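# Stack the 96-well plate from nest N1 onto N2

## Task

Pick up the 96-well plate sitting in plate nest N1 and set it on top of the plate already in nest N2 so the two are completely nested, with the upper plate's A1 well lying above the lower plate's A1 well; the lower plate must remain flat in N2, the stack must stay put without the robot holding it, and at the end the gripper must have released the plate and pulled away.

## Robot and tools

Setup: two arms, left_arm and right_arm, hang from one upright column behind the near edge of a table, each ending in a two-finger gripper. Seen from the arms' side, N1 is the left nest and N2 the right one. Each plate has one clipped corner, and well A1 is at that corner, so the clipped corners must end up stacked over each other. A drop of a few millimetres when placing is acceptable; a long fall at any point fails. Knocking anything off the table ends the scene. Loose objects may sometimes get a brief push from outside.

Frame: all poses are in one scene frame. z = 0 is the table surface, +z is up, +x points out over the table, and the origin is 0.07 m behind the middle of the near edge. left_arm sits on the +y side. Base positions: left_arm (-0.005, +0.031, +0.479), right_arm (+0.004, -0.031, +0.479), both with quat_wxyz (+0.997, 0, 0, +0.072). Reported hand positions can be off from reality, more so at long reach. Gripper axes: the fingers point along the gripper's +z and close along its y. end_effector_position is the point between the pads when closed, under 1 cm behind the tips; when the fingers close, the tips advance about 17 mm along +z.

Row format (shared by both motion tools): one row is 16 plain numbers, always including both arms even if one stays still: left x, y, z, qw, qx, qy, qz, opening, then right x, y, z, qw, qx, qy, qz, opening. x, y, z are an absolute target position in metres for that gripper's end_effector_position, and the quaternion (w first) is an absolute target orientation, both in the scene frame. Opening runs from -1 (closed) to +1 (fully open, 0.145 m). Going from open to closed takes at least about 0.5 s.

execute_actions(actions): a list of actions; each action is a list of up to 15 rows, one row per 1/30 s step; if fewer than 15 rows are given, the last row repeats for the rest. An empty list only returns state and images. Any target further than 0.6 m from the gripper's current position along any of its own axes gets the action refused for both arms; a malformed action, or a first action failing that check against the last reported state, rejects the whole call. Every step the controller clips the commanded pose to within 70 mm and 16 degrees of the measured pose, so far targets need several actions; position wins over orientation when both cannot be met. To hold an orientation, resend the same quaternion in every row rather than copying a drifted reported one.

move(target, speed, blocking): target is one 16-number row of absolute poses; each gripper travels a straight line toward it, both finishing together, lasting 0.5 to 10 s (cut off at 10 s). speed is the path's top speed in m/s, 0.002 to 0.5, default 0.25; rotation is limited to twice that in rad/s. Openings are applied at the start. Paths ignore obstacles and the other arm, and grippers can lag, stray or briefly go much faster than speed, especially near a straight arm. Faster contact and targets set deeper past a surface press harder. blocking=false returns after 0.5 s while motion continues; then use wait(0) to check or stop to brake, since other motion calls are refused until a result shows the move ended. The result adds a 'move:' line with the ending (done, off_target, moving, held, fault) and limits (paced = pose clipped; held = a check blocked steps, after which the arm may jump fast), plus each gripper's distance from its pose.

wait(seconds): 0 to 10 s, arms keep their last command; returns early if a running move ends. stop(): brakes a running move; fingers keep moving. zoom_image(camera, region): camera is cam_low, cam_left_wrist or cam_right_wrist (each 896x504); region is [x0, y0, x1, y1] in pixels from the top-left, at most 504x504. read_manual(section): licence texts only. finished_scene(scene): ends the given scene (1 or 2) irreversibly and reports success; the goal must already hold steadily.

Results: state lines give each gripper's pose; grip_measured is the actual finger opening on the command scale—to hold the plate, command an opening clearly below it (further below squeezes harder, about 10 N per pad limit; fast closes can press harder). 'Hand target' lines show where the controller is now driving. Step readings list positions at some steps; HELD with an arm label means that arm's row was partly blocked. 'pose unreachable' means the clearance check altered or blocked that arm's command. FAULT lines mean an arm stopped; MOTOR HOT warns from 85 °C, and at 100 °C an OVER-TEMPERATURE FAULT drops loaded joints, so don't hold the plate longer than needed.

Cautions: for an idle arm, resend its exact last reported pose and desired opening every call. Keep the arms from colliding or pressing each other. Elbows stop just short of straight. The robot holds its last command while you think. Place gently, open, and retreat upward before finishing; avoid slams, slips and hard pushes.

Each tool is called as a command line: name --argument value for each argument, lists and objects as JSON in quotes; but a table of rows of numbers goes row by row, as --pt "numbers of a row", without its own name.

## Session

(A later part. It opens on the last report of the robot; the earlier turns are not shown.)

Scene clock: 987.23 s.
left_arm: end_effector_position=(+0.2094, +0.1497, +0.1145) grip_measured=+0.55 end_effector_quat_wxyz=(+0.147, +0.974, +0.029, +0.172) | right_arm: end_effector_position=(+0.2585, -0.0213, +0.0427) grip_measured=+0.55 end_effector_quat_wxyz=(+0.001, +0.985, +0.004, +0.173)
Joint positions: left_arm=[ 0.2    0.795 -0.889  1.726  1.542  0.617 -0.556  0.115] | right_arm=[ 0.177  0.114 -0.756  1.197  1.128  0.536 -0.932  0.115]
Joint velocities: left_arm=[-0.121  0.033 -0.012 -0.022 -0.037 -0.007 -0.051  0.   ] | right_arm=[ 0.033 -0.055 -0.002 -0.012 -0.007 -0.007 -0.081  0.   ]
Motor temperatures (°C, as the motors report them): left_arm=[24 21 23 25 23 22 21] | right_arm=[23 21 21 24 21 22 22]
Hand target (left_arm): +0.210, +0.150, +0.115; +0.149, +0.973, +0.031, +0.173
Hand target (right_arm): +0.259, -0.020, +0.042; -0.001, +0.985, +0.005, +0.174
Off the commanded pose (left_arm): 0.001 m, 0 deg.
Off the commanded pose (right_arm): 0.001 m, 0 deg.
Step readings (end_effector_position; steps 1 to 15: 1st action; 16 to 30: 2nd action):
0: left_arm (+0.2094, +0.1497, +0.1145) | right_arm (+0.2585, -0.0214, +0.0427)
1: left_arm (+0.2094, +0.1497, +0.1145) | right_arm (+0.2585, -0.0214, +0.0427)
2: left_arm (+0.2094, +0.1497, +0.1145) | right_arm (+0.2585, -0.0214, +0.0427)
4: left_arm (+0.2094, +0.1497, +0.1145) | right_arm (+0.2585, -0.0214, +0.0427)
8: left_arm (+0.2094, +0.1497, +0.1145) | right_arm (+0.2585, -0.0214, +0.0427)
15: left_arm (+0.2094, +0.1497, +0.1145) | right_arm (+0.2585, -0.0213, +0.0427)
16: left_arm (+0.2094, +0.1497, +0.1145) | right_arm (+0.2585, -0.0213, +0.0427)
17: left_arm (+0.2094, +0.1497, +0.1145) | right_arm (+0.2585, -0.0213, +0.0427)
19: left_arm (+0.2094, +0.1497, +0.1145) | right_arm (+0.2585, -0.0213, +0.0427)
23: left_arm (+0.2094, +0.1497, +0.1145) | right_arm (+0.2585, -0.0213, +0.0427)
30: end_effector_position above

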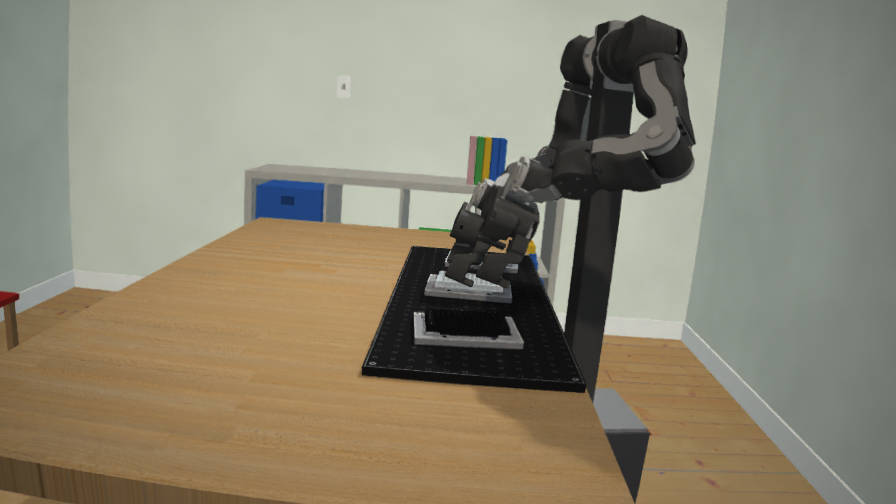

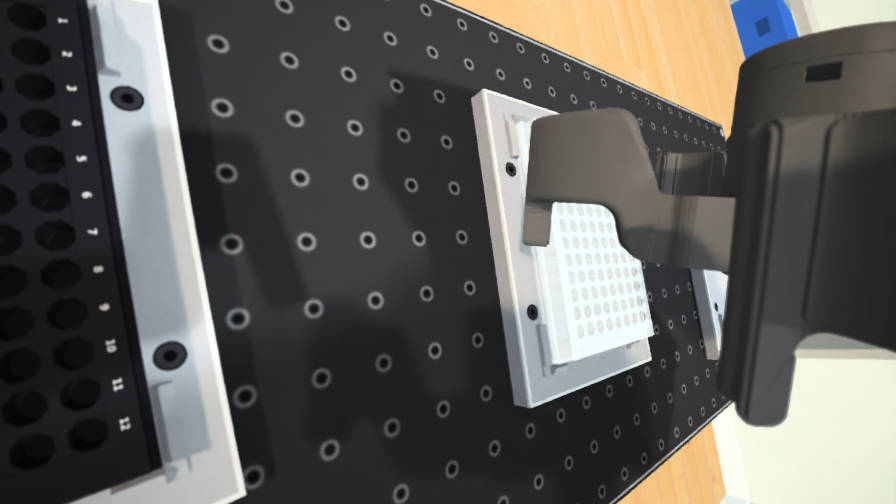

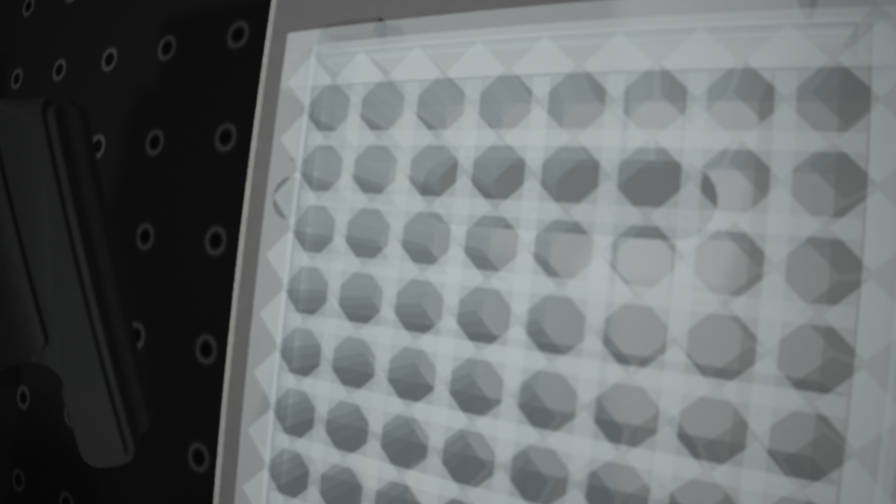

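move --target '[0.21,0.15,0.115,0.149,0.973,0.031,0.173,0.55, 0.2585,-0.0203,0.10,-0.0008,0.9848,0.0047,0.1736,0.55]' --speed 0.06

move --target '[0.21,0.15,0.115,0.149,0.973,0.031,0.173,0.55, 0.22,-0.24,0.13,0.0,0.985,0.0,0.174,0.55]' --speed 0.12

Scene clock: 996.57 s.
left_arm: end_effector_position=(+0.2094, +0.1497, +0.1145) grip_measured=+0.55 end_effector_quat_wxyz=(+0.147, +0.974, +0.029, +0.172) | right_arm: end_effector_position=(+0.2598, -0.0179, +0.1010) grip_measured=+0.55 end_effector_quat_wxyz=(-0.003, +0.984, +0.003, +0.176)
Joint positions: left_arm=[ 0.2    0.795 -0.889  1.726  1.542  0.617 -0.556  0.115] | right_arm=[ 0.126  0.115 -0.663  1.507  1.232  0.707 -1.193  0.115]
Joint velocities: left_arm=[ 0.011 -0.011  0.002 -0.022  0.037 -0.007  0.007 -0.   ] | right_arm=[-0.033 -0.121  0.007 -0.007  0.007 -0.022 -0.037  0.   ]
Motor temperatures (°C, as the motors report them): left_arm=[24 21 23 25 23 22 21] | right_arm=[23 21 21 24 21 22 22]
Hand target (left_arm): +0.210, +0.150, +0.115; +0.149, +0.973, +0.031, +0.173
Hand target (right_arm): +0.258, -0.019, +0.100; -0.001, +0.985, +0.003, +0.173
Off the commanded pose (left_arm): 0.001 m, 0 deg.
Off the commanded pose (right_arm): 0.003 m, 0 deg.
move: done

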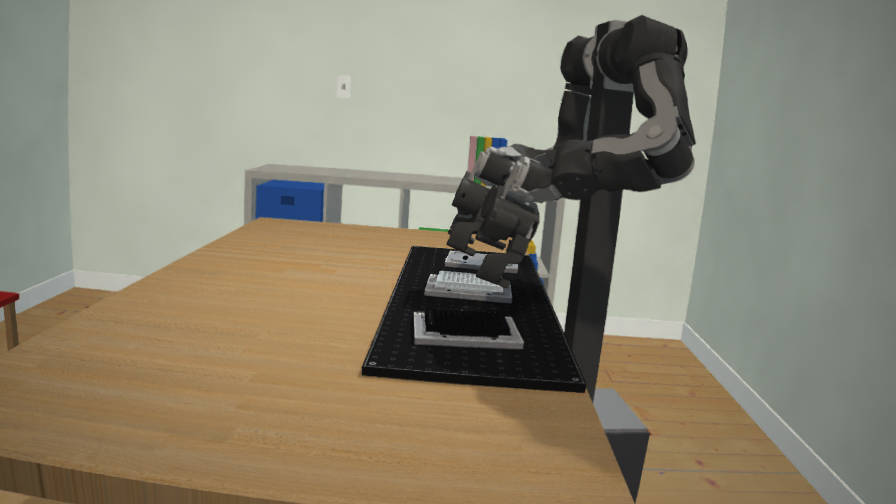

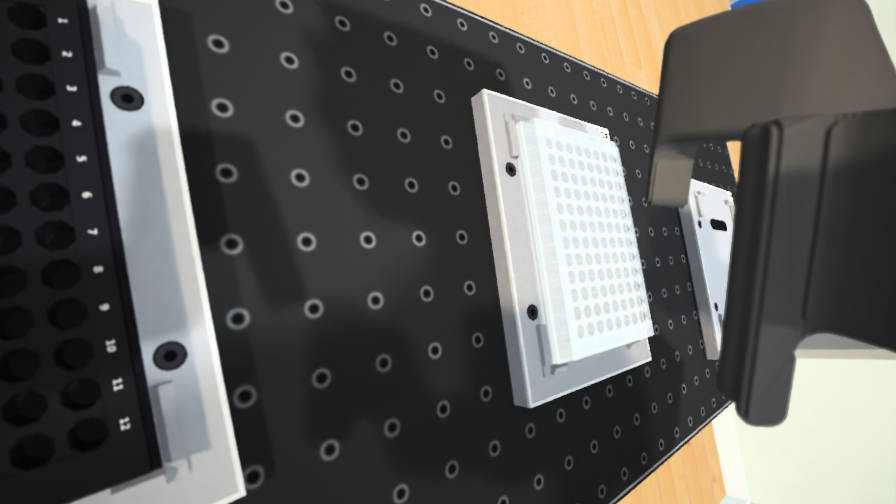

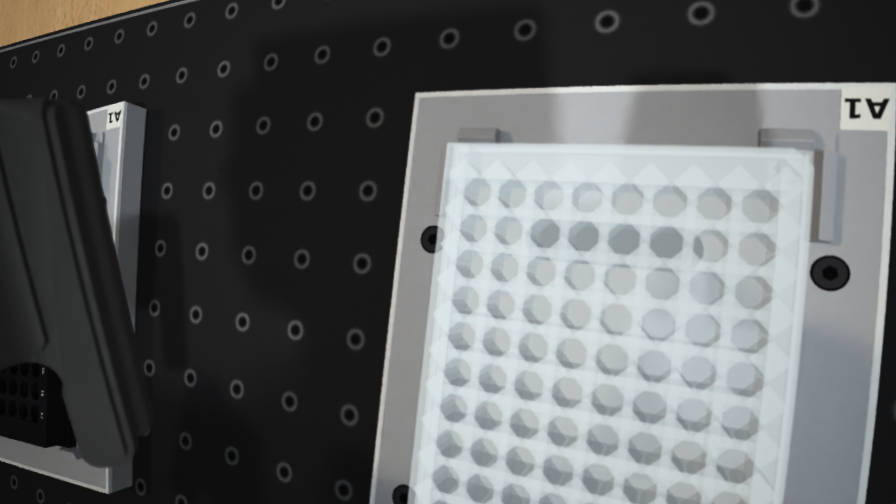

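Scene clock: 998.80 s.
left_arm: end_effector_position=(+0.2094, +0.1497, +0.1145) grip_measured=+0.55 end_effector_quat_wxyz=(+0.147, +0.974, +0.029, +0.172) | right_arm: end_effector_position=(+0.2198, -0.2398, +0.1330) grip_measured=+0.55 end_effector_quat_wxyz=(+0.003, +0.985, +0.006, +0.172)
Joint positions: left_arm=[ 0.2    0.795 -0.889  1.726  1.542  0.617 -0.556  0.115] | right_arm=[-0.467  0.98  -0.166  1.892  1.433  0.678 -0.637  0.115]
Joint velocities: left_arm=[ 0.011 -0.033 -0.027 -0.022 -0.022 -0.007 -0.066 -0.   ] | right_arm=[-0.033  0.033 -0.007  0.002 -0.022  0.022 -0.022  0.   ]
Motor temperatures (°C, as the motors report them): left_arm=[24 21 23 25 23 22 21] | right_arm=[23 21 22 25 21 22 22]
Hand target (left_arm): +0.210, +0.150, +0.115; +0.149, +0.973, +0.031, +0.173
Hand target (right_arm): +0.220, -0.238, +0.132; -0.001, +0.985, +0.005, +0.172
Off the commanded pose (left_arm): 0.001 m, 0 deg.
Off the commanded pose (right_arm): 0.003 m, 1 deg.
move: done

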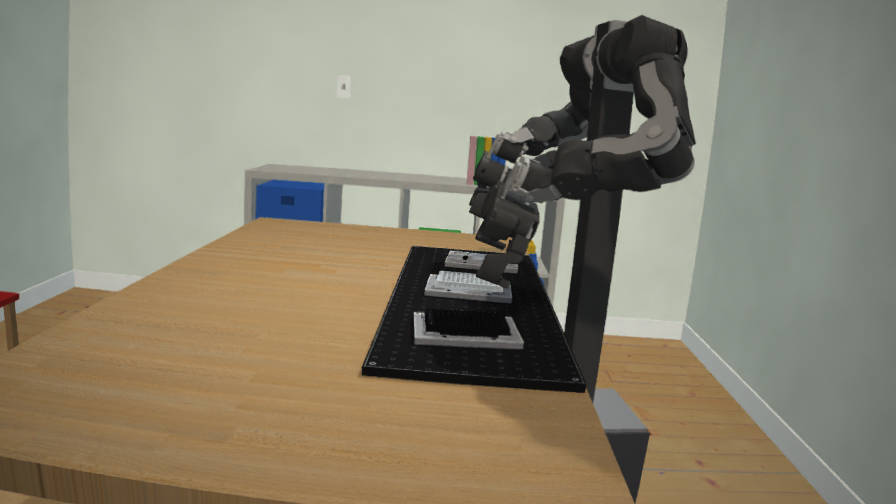

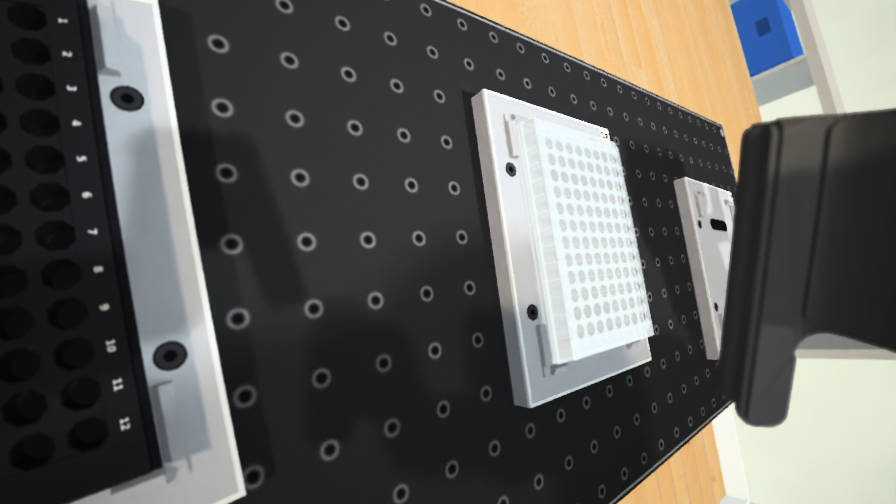

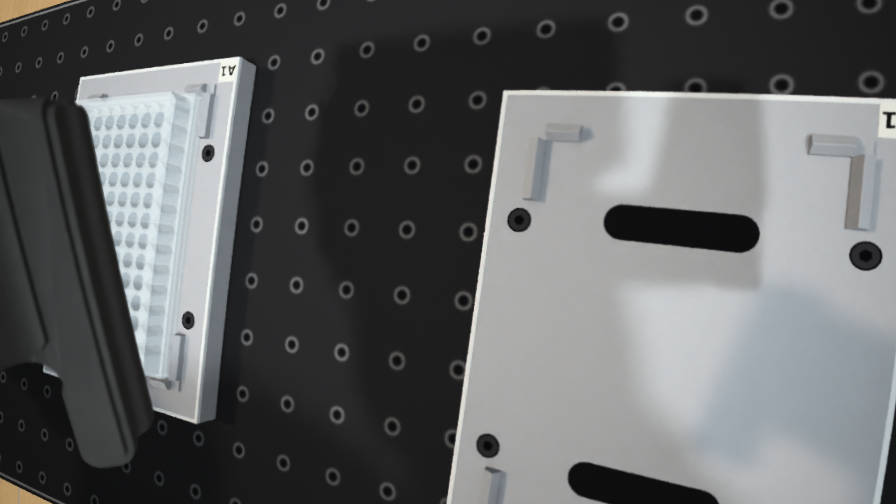

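move --target '[0.253,-0.019,0.10,-0.0008,0.9848,0.0043,0.1736,0.55, 0.22,-0.24,0.13,0.0,0.985,0.0,0.174,0.55]' --speed 0.1

Scene clock: 1010.93 s.
left_arm: end_effector_position=(+0.2523, -0.0205, +0.1012) grip_measured=+0.55 end_effector_quat_wxyz=(+0.005, +0.985, +0.005, +0.172) | right_arm: end_effector_position=(+0.2208, -0.2413, +0.1314) grip_measured=+0.55 end_effector_quat_wxyz=(+0.003, +0.985, +0.001, +0.175)
Joint positions: left_arm=[ 0.381 -0.08  -1.073  1.219  1.377  0.593 -1.19   0.115] | right_arm=[-0.467  0.975 -0.166  1.882  1.424  0.667 -0.631  0.115]
Joint velocities: left_arm=[ 0.011  0.055  0.017 -0.002 -0.095 -0.007 -0.037 -0.   ] | right_arm=[ 0.033 -0.033  0.002 -0.007  0.037 -0.007  0.066  0.   ]
Motor temperatures (°C, as the motors report them): left_arm=[24 21 23 25 23 22 21] | right_arm=[22 21 22 24 21 22 22]
Hand target (left_arm): +0.253, -0.019, +0.101; +0.001, +0.985, +0.007, +0.172
Hand target (right_arm): +0.220, -0.240, +0.130; +0.000, +0.985, +0.000, +0.174
Off the commanded pose (left_arm): 0.002 m, 1 deg.
Off the commanded pose (right_arm): 0.002 m, 0 deg.
move: done

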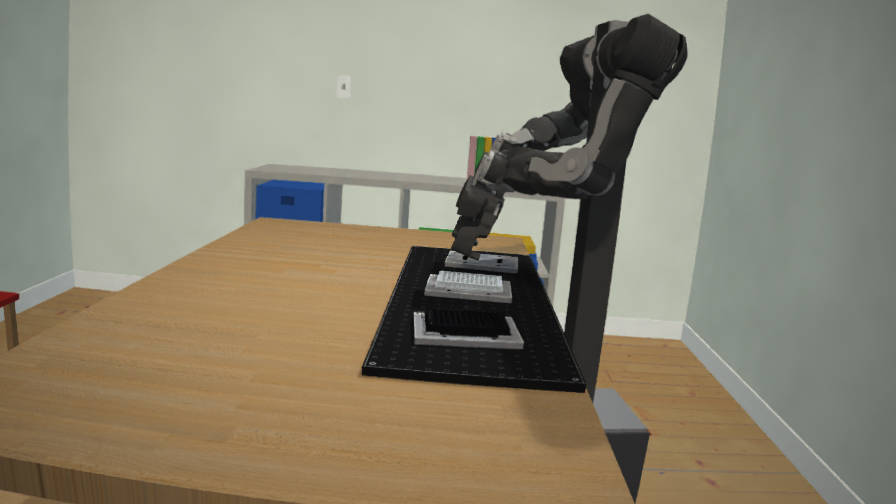

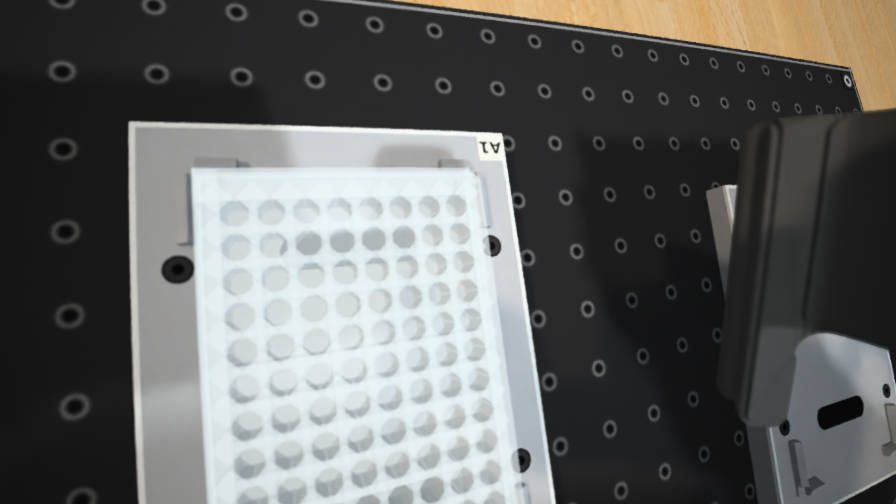

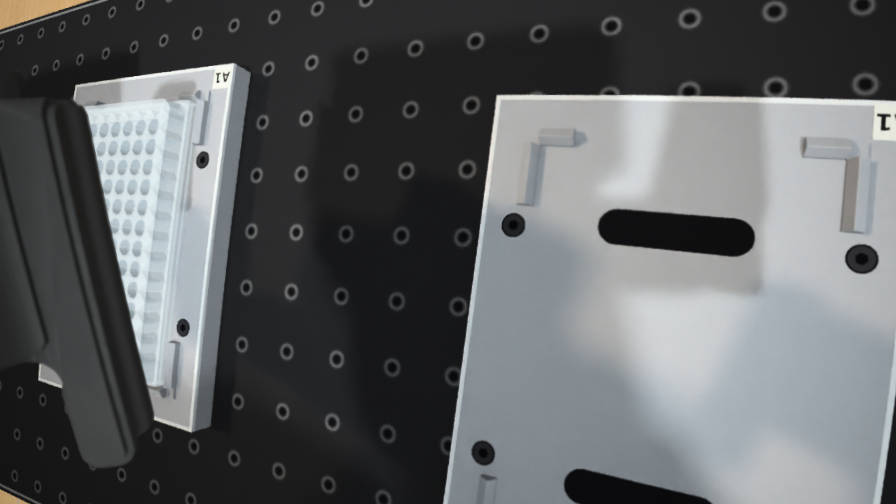

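move --target '[0.253,-0.019,0.068,-0.0008,0.9848,0.0043,0.1736,0.55, 0.22,-0.24,0.13,0.0,0.985,0.0,0.174,0.55]' --speed 0.04

Scene clock: 1021.47 s.
left_arm: end_effector_position=(+0.2513, -0.0186, +0.0670) grip_measured=+0.55 end_effector_quat_wxyz=(-0.003, +0.986, +0.004, +0.170) | right_arm: end_effector_position=(+0.2207, -0.2411, +0.1314) grip_measured=+0.55 end_effector_quat_wxyz=(+0.003, +0.985, +0.001, +0.175)
Joint positions: left_arm=[ 0.391 -0.109 -1.12   1.028  1.304  0.519 -1.035  0.115] | right_arm=[-0.467  0.974 -0.166  1.882  1.424  0.667 -0.631  0.115]
Joint velocities: left_arm=[-0.055  0.033 -0.002  0.002 -0.081 -0.007 -0.051  0.   ] | right_arm=[-0.011 -0.033  0.017  0.002  0.007  0.037 -0.037 -0.   ]
Motor temperatures (°C, as the motors report them): left_arm=[24 21 23 25 23 22 21] | right_arm=[22 21 22 24 21 22 22]
Hand target (left_arm): +0.252, -0.020, +0.068; -0.000, +0.985, +0.004, +0.172
Hand target (right_arm): +0.220, -0.240, +0.130; -0.000, +0.985, +0.000, +0.174
Off the commanded pose (left_arm): 0.002 m, 1 deg.
Off the commanded pose (right_arm): 0.002 m, 0 deg.
move: done

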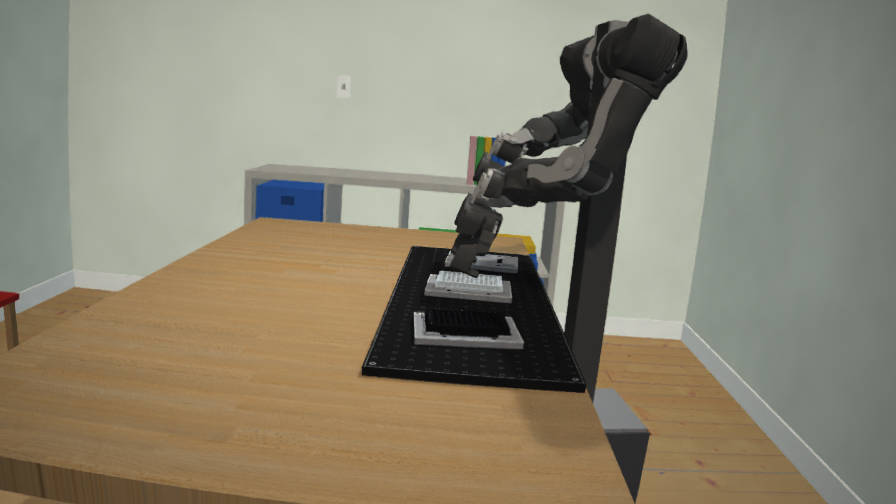

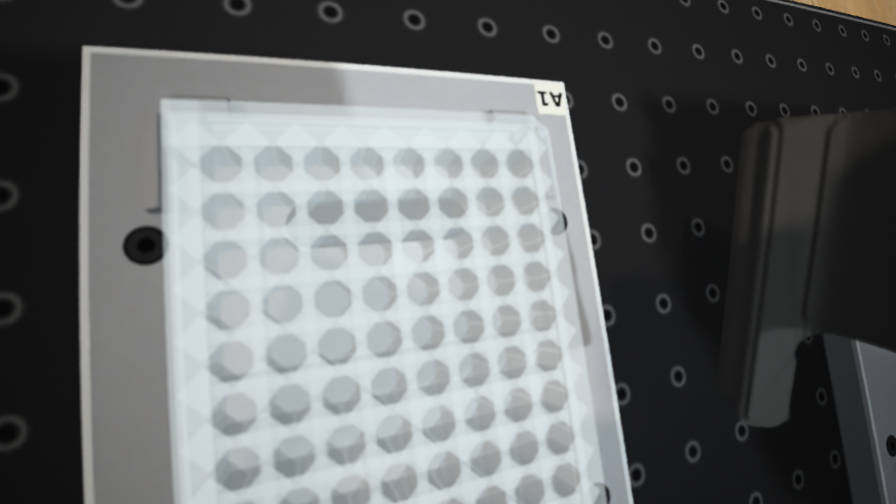

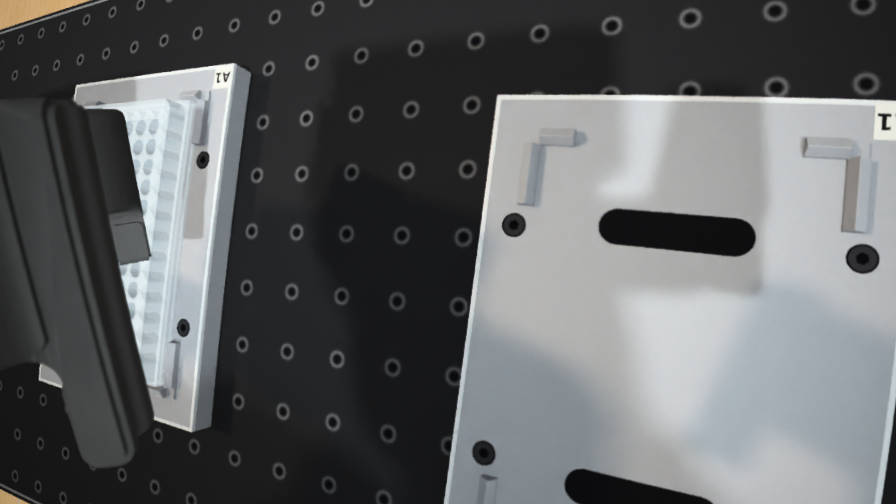

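move --target '[0.2515,-0.0215,0.054,-0.0008,0.9848,0.0043,0.1736,0.55, 0.22,-0.24,0.13,0.0,0.985,0.0,0.174,0.55]' --speed 0.02

Scene clock: 1054.70 s.
left_arm: end_effector_position=(+0.2501, -0.0207, +0.0534) grip_measured=+0.55 end_effector_quat_wxyz=(-0.003, +0.985, +0.004, +0.171) | right_arm: end_effector_position=(+0.2207, -0.2411, +0.1313) grip_measured=+0.55 end_effector_quat_wxyz=(+0.003, +0.985, +0.001, +0.175)
Joint positions: left_arm=[ 0.393 -0.136 -1.136  0.935  1.271  0.479 -0.966  0.115] | right_arm=[-0.467  0.974 -0.166  1.882  1.424  0.667 -0.631  0.115]
Joint velocities: left_arm=[ 0.033  0.011 -0.007 -0.012  0.007 -0.007 -0.022  0.   ] | right_arm=[-0.011 -0.011  0.012  0.002  0.007  0.022 -0.007  0.   ]
Motor temperatures (°C, as the motors report them): left_arm=[24 22 23 25 23 22 21] | right_arm=[22 21 22 24 21 22 22]
Hand target (left_arm): +0.251, -0.022, +0.054; -0.001, +0.985, +0.004, +0.173
Hand target (right_arm): +0.220, -0.240, +0.130; -0.000, +0.985, -0.000, +0.174
Off the commanded pose (left_arm): 0.002 m, 0 deg.
Off the commanded pose (right_arm): 0.002 m, 0 deg.
move: done

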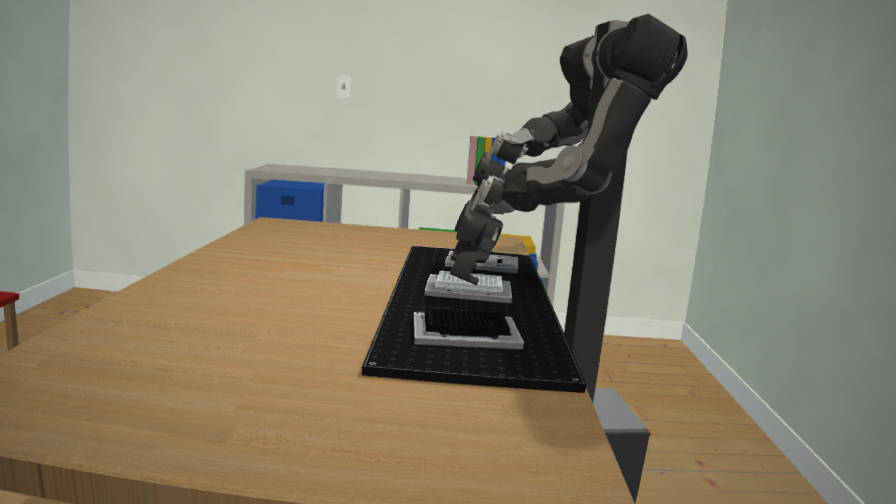

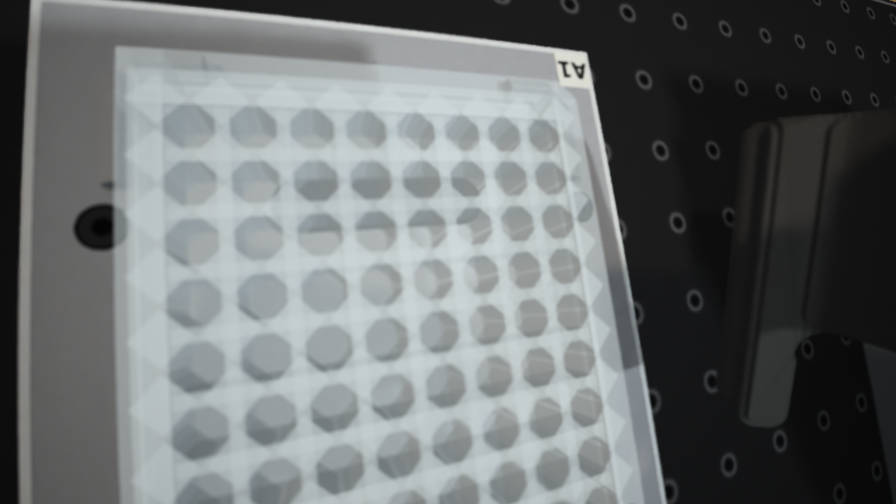

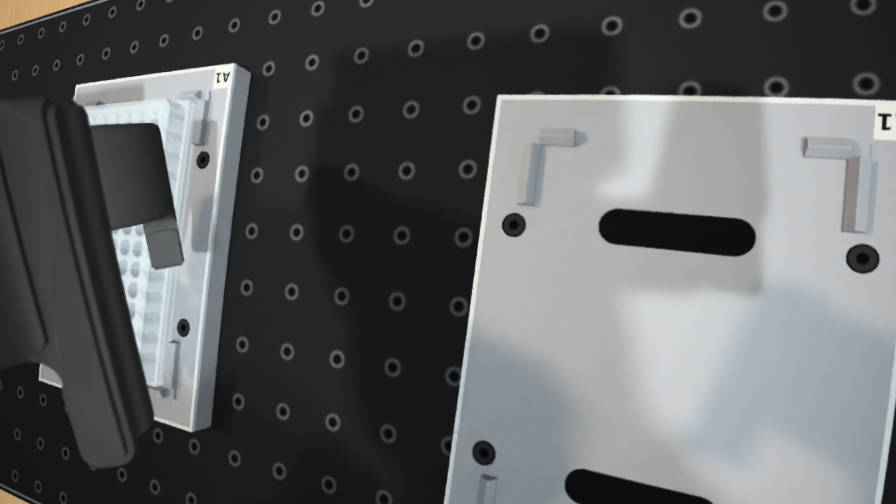

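move --target '[0.2522,-0.0235,0.0465,-0.0008,0.9848,0.0043,0.1736,0.55, 0.22,-0.24,0.13,0.0,0.985,0.0,0.174,0.55]' --speed 0.01

Scene clock: 1075.60 s.
left_arm: end_effector_position=(+0.2507, -0.0225, +0.0458) grip_measured=+0.55 end_effector_quat_wxyz=(-0.003, +0.985, +0.005, +0.171) | right_arm: end_effector_position=(+0.2207, -0.2411, +0.1313) grip_measured=+0.55 end_effector_quat_wxyz=(+0.003, +0.985, +0.001, +0.175)
Joint positions: left_arm=[ 0.397 -0.161 -1.138  0.867  1.248  0.46  -0.922  0.115] | right_arm=[-0.467  0.974 -0.166  1.882  1.424  0.667 -0.631  0.115]
Joint velocities: left_arm=[ 0.011  0.011  0.012  0.012 -0.007  0.022 -0.022 -0.   ] | right_arm=[-0.011 -0.055  0.012 -0.017  0.007 -0.051  0.007  0.   ]
Motor temperatures (°C, as the motors report them): left_arm=[24 22 23 25 23 22 21] | right_arm=[22 21 22 24 21 22 22]
Hand target (left_arm): +0.252, -0.024, +0.046; -0.001, +0.985, +0.004, +0.173
Hand target (right_arm): +0.220, -0.240, +0.130; +0.000, +0.985, +0.000, +0.174
Off the commanded pose (left_arm): 0.002 m, 0 deg.
Off the commanded pose (right_arm): 0.002 m, 0 deg.
move: done

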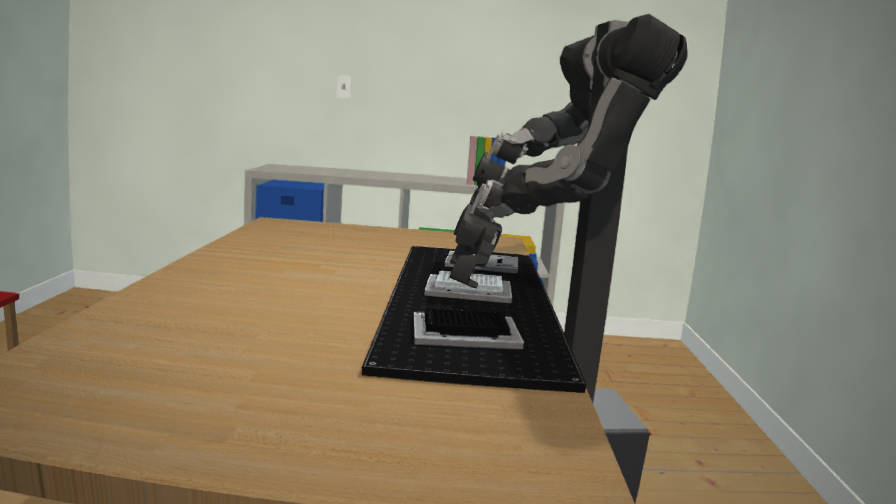

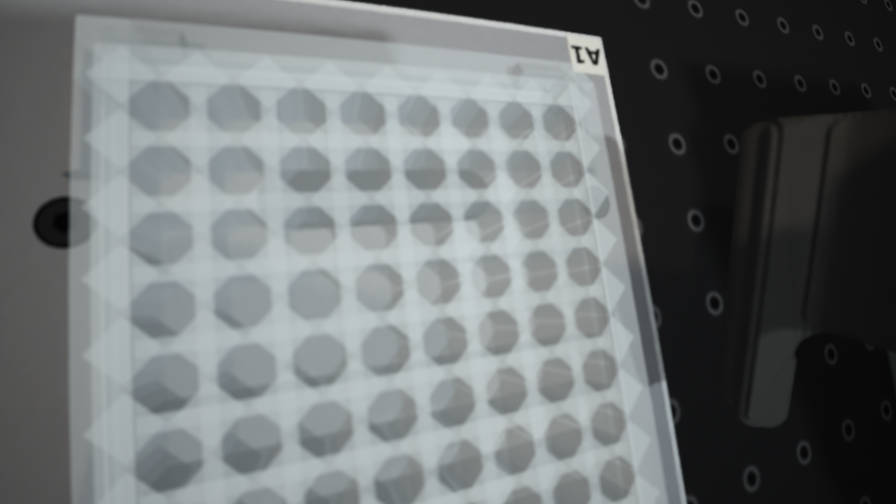

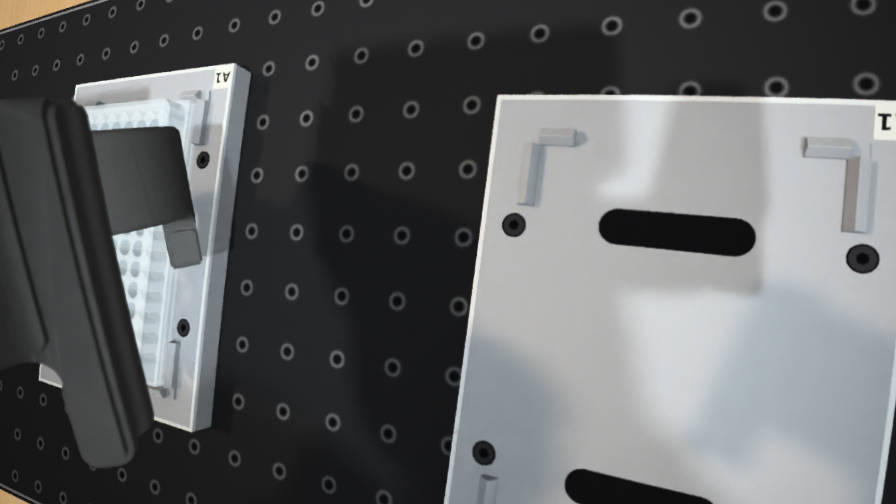

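execute_actions --actions '[[[0.2522,-0.0240,0.0465,-0.0008,0.9848,0.0043,0.1736,0.50, 0.22,-0.24,0.13,0.0,0.985,0.0,0.174,0.55],[0.2522,-0.0240,0.0465,-0.0008,0.9848,0.0043,0.1736,0.45, 0.22,-0.24,0.13,0.0,0.985,0.0,0.174,0.55],[0.2522,-0.0240,0.0465,-0.0008,0.9848,0.0043,0.1736,0.40, 0.22,-0.24,0.13,0.0,0.985,0.0,0.174,0.55],[0.2522,-0.0240,0.0465,-0.0008,0.9848,0.0043,0.1736,0.35, 0.22,-0.24,0.13,0.0,0.985,0.0,0.174,0.55],[0.2522,-0.0240,0.0465,-0.0008,0.9848,0.0043,0.1736,0.30, 0.22,-0.24,0.13,0.0,0.985,0.0,0.174,0.55],[0.2522,-0.0240,0.0465,-0.0008,0.9848,0.0043,0.1736,0.26, 0.22,-0.24,0.13,0.0,0.985,0.0,0.174,0.55],[0.2522,-0.0240,0.0465,-0.0008,0.9848,0.0043,0.1736,0.22, 0.22,-0.24,0.13,0.0,0.985,0.0,0.174,0.55],[0.2522,-0.0240,0.0465,-0.0008,0.9848,0.0043,0.1736,0.19, 0.22,-0.24,0.13,0.0,0.985,0.0,0.174,0.55],[0.2522,-0.0240,0.0465,-0.0008,0.9848,0.0043,0.1736,0.17, 0.22,-0.24,0.13,0.0,0.985,0.0,0.174,0.55],[0.2522,-0.0240,0.0465,-0.0008,0.9848,0.0043,0.1736,0.15, 0.22,-0.24,0.13,0.0,0.985,0.0,0.174,0.55],[0.2522,-0.0240,0.0465,-0.0008,0.9848,0.0043,0.1736,0.135, 0.22,-0.24,0.13,0.0,0.985,0.0,0.174,0.55],[0.2522,-0.0240,0.0465,-0.0008,0.9848,0.0043,0.1736,0.12, 0.22,-0.24,0.13,0.0,0.985,0.0,0.174,0.55]]]'

Scene clock: 1107.90 s.
left_arm: end_effector_position=(+0.2516, -0.0207, +0.0457) grip_measured=+0.12 end_effector_quat_wxyz=(-0.008, +0.985, +0.003, +0.173) | right_arm: end_effector_position=(+0.2207, -0.2411, +0.1313) grip_measured=+0.55 end_effector_quat_wxyz=(+0.003, +0.985, +0.001, +0.175)
Joint positions: left_arm=[ 0.398 -0.162 -1.138  0.863  1.239  0.459 -0.927  0.085] | right_arm=[-0.467  0.974 -0.166  1.882  1.424  0.667 -0.631  0.115]
Joint velocities: left_arm=[-0.143  0.077 -0.007 -0.002  0.007 -0.037 -0.007  0.   ] | right_arm=[-0.055 -0.187 -0.012 -0.002 -0.007  0.095 -0.007 -0.   ]
Motor temperatures (°C, as the motors report them): left_arm=[24 22 22 25 23 22 21] | right_arm=[22 22 22 24 21 22 22]
Hand target (left_arm): +0.252, -0.024, +0.047; -0.001, +0.985, +0.004, +0.174
Hand target (right_arm): +0.220, -0.240, +0.130; +0.000, +0.985, +0.000, +0.174
Off the commanded pose (left_arm): 0.003 m, 1 deg.
Off the commanded pose (right_arm): 0.002 m, 0 deg.
Step readings (end_effector_position):
0: left_arm (+0.2507, -0.0226, +0.0458) | right_arm (+0.2207, -0.2411, +0.1313)
1: left_arm (+0.2509, -0.0225, +0.0459) | right_arm (+0.2207, -0.2411, +0.1313)
2: left_arm (+0.2509, -0.0228, +0.0459) | right_arm (+0.2207, -0.2411, +0.1313)
4: left_arm (+0.2510, -0.0229, +0.0460) | right_arm (+0.2207, -0.2411, +0.1313)
8: left_arm (+0.2511, -0.0230, +0.0461) | right_arm (+0.2207, -0.2411, +0.1313)
15: end_effector_position above

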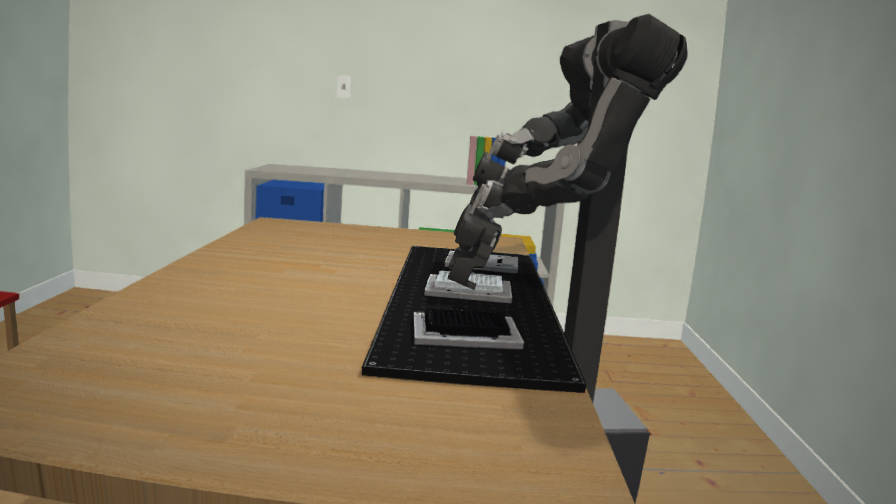

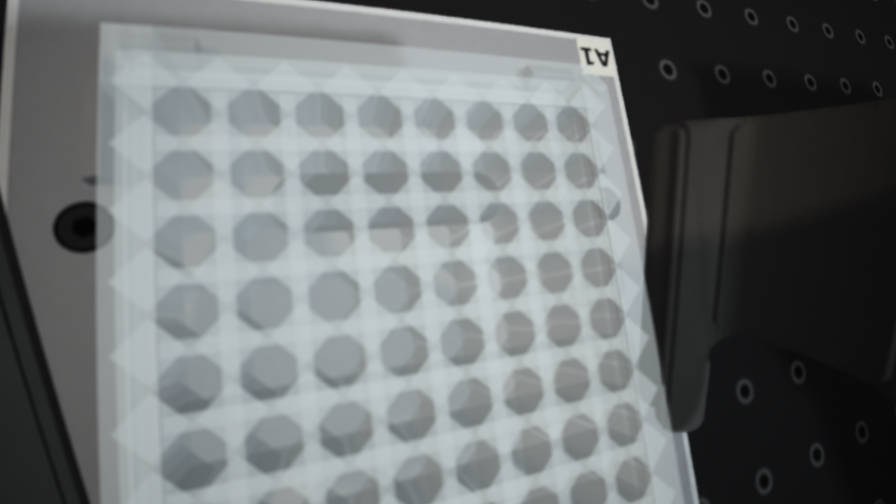

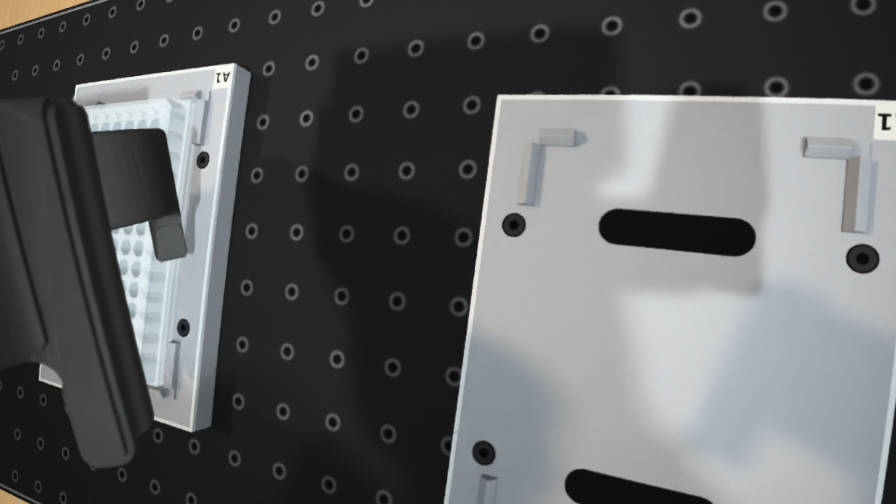

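execute_actions --actions '[[[0.2527,-0.0230,0.0465,-0.0008,0.9848,0.0043,0.1736,0.12, 0.22,-0.24,0.13,0.0,0.985,0.0,0.174,0.55],[0.2527,-0.0225,0.0465,-0.0008,0.9848,0.0043,0.1736,0.12, 0.22,-0.24,0.13,0.0,0.985,0.0,0.174,0.55],[0.2527,-0.0220,0.0465,-0.0008,0.9848,0.0043,0.1736,0.12, 0.22,-0.24,0.13,0.0,0.985,0.0,0.174,0.55],[0.2527,-0.0215,0.0465,-0.0008,0.9848,0.0043,0.1736,0.12, 0.22,-0.24,0.13,0.0,0.985,0.0,0.174,0.55],[0.2527,-0.0212,0.0465,-0.0008,0.9848,0.0043,0.1736,0.11, 0.22,-0.24,0.13,0.0,0.985,0.0,0.174,0.55],[0.2527,-0.0212,0.0465,-0.0008,0.9848,0.0043,0.1736,0.10, 0.22,-0.24,0.13,0.0,0.985,0.0,0.174,0.55],[0.2527,-0.0212,0.0465,-0.0008,0.9848,0.0043,0.1736,0.08, 0.22,-0.24,0.13,0.0,0.985,0.0,0.174,0.55],[0.2527,-0.0212,0.0465,-0.0008,0.9848,0.0043,0.1736,0.06, 0.22,-0.24,0.13,0.0,0.985,0.0,0.174,0.55],[0.2527,-0.0212,0.0465,-0.0008,0.9848,0.0043,0.1736,0.03, 0.22,-0.24,0.13,0.0,0.985,0.0,0.174,0.55],[0.2527,-0.0212,0.0465,-0.0008,0.9848,0.0043,0.1736,0.0, 0.22,-0.24,0.13,0.0,0.985,0.0,0.174,0.55],[0.2527,-0.0212,0.0465,-0.0008,0.9848,0.0043,0.1736,-0.04, 0.22,-0.24,0.13,0.0,0.985,0.0,0.174,0.55],[0.2527,-0.0212,0.0465,-0.0008,0.9848,0.0043,0.1736,-0.08, 0.22,-0.24,0.13,0.0,0.985,0.0,0.174,0.55],[0.2527,-0.0212,0.0465,-0.0008,0.9848,0.0043,0.1736,-0.13, 0.22,-0.24,0.13,0.0,0.985,0.0,0.174,0.55],[0.2527,-0.0212,0.0465,-0.0008,0.9848,0.0043,0.1736,-0.18, 0.22,-0.24,0.13,0.0,0.985,0.0,0.174,0.55],[0.2527,-0.0212,0.0465,-0.0008,0.9848,0.0043,0.1736,-0.22, 0.22,-0.24,0.13,0.0,0.985,0.0,0.174,0.55]]]'

Scene clock: 1137.07 s.
left_arm: end_effector_position=(+0.2519, -0.0203, +0.0460) grip_measured=+0.10 end_effector_quat_wxyz=(-0.006, +0.985, +0.004, +0.174) | right_arm: end_effector_position=(+0.2207, -0.2411, +0.1313) grip_measured=+0.55 end_effector_quat_wxyz=(+0.003, +0.985, +0.001, +0.175)
Joint positions: left_arm=[ 0.398 -0.157 -1.138  0.87   1.242  0.46  -0.923  0.083] | right_arm=[-0.467  0.974 -0.166  1.882  1.424  0.667 -0.631  0.115]
Joint velocities: left_arm=[-0.055  0.011 -0.012 -0.046  0.037 -0.037 -0.037 -0.   ] | right_arm=[-0.165  0.099 -0.012  0.002 -0.037  0.022  0.007 -0.   ]
Motor temperatures (°C, as the motors report them): left_arm=[24 22 22 25 23 22 21] | right_arm=[22 22 22 23 21 22 22]
Hand target (left_arm): +0.253, -0.021, +0.047; -0.001, +0.985, +0.004, +0.174
Hand target (right_arm): +0.220, -0.240, +0.130; +0.000, +0.985, +0.000, +0.174
Off the commanded pose (left_arm): 0.001 m, 1 deg.
Off the commanded pose (right_arm): 0.002 m, 0 deg.
Step readings (end_effector_position):
0: left_arm (+0.2516, -0.0207, +0.0457) | right_arm (+0.2207, -0.2411, +0.1313)
1: left_arm (+0.2516, -0.0205, +0.0456) | right_arm (+0.2207, -0.2411, +0.1313)
2: left_arm (+0.2515, -0.0204, +0.0455) | right_arm (+0.2207, -0.2411, +0.1313)
4: left_arm (+0.2518, -0.0202, +0.0457) | right_arm (+0.2207, -0.2411, +0.1313)
8: left_arm (+0.2519, -0.0203, +0.0460) | right_arm (+0.2207, -0.2411, +0.1313)
15: end_effector_position above

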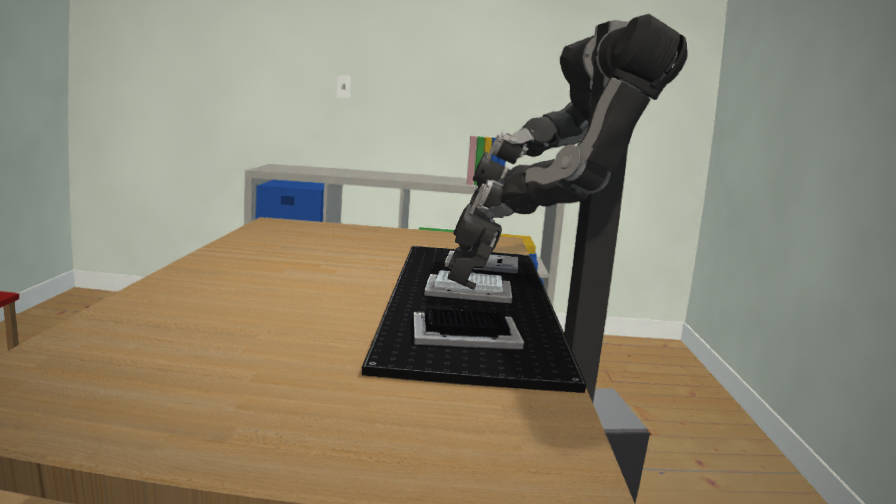

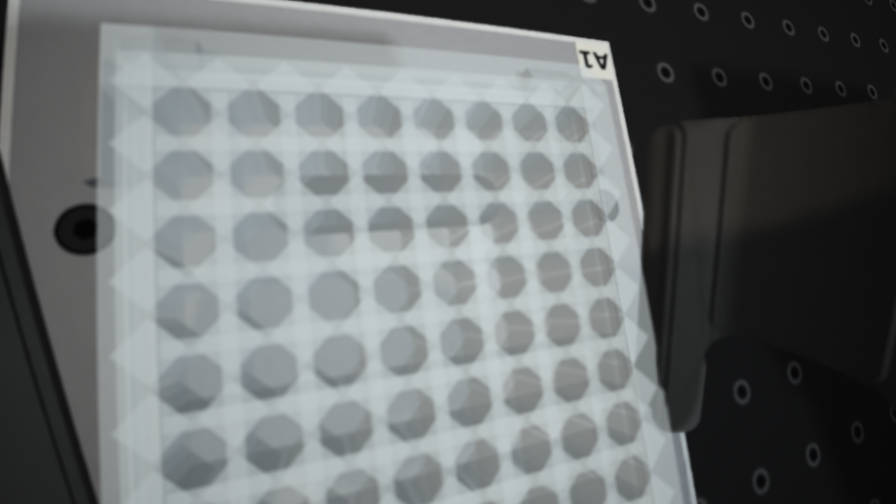

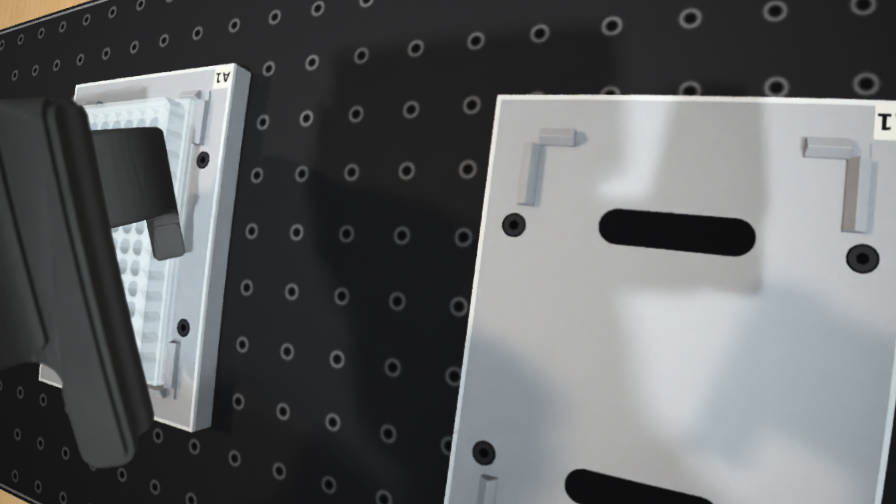

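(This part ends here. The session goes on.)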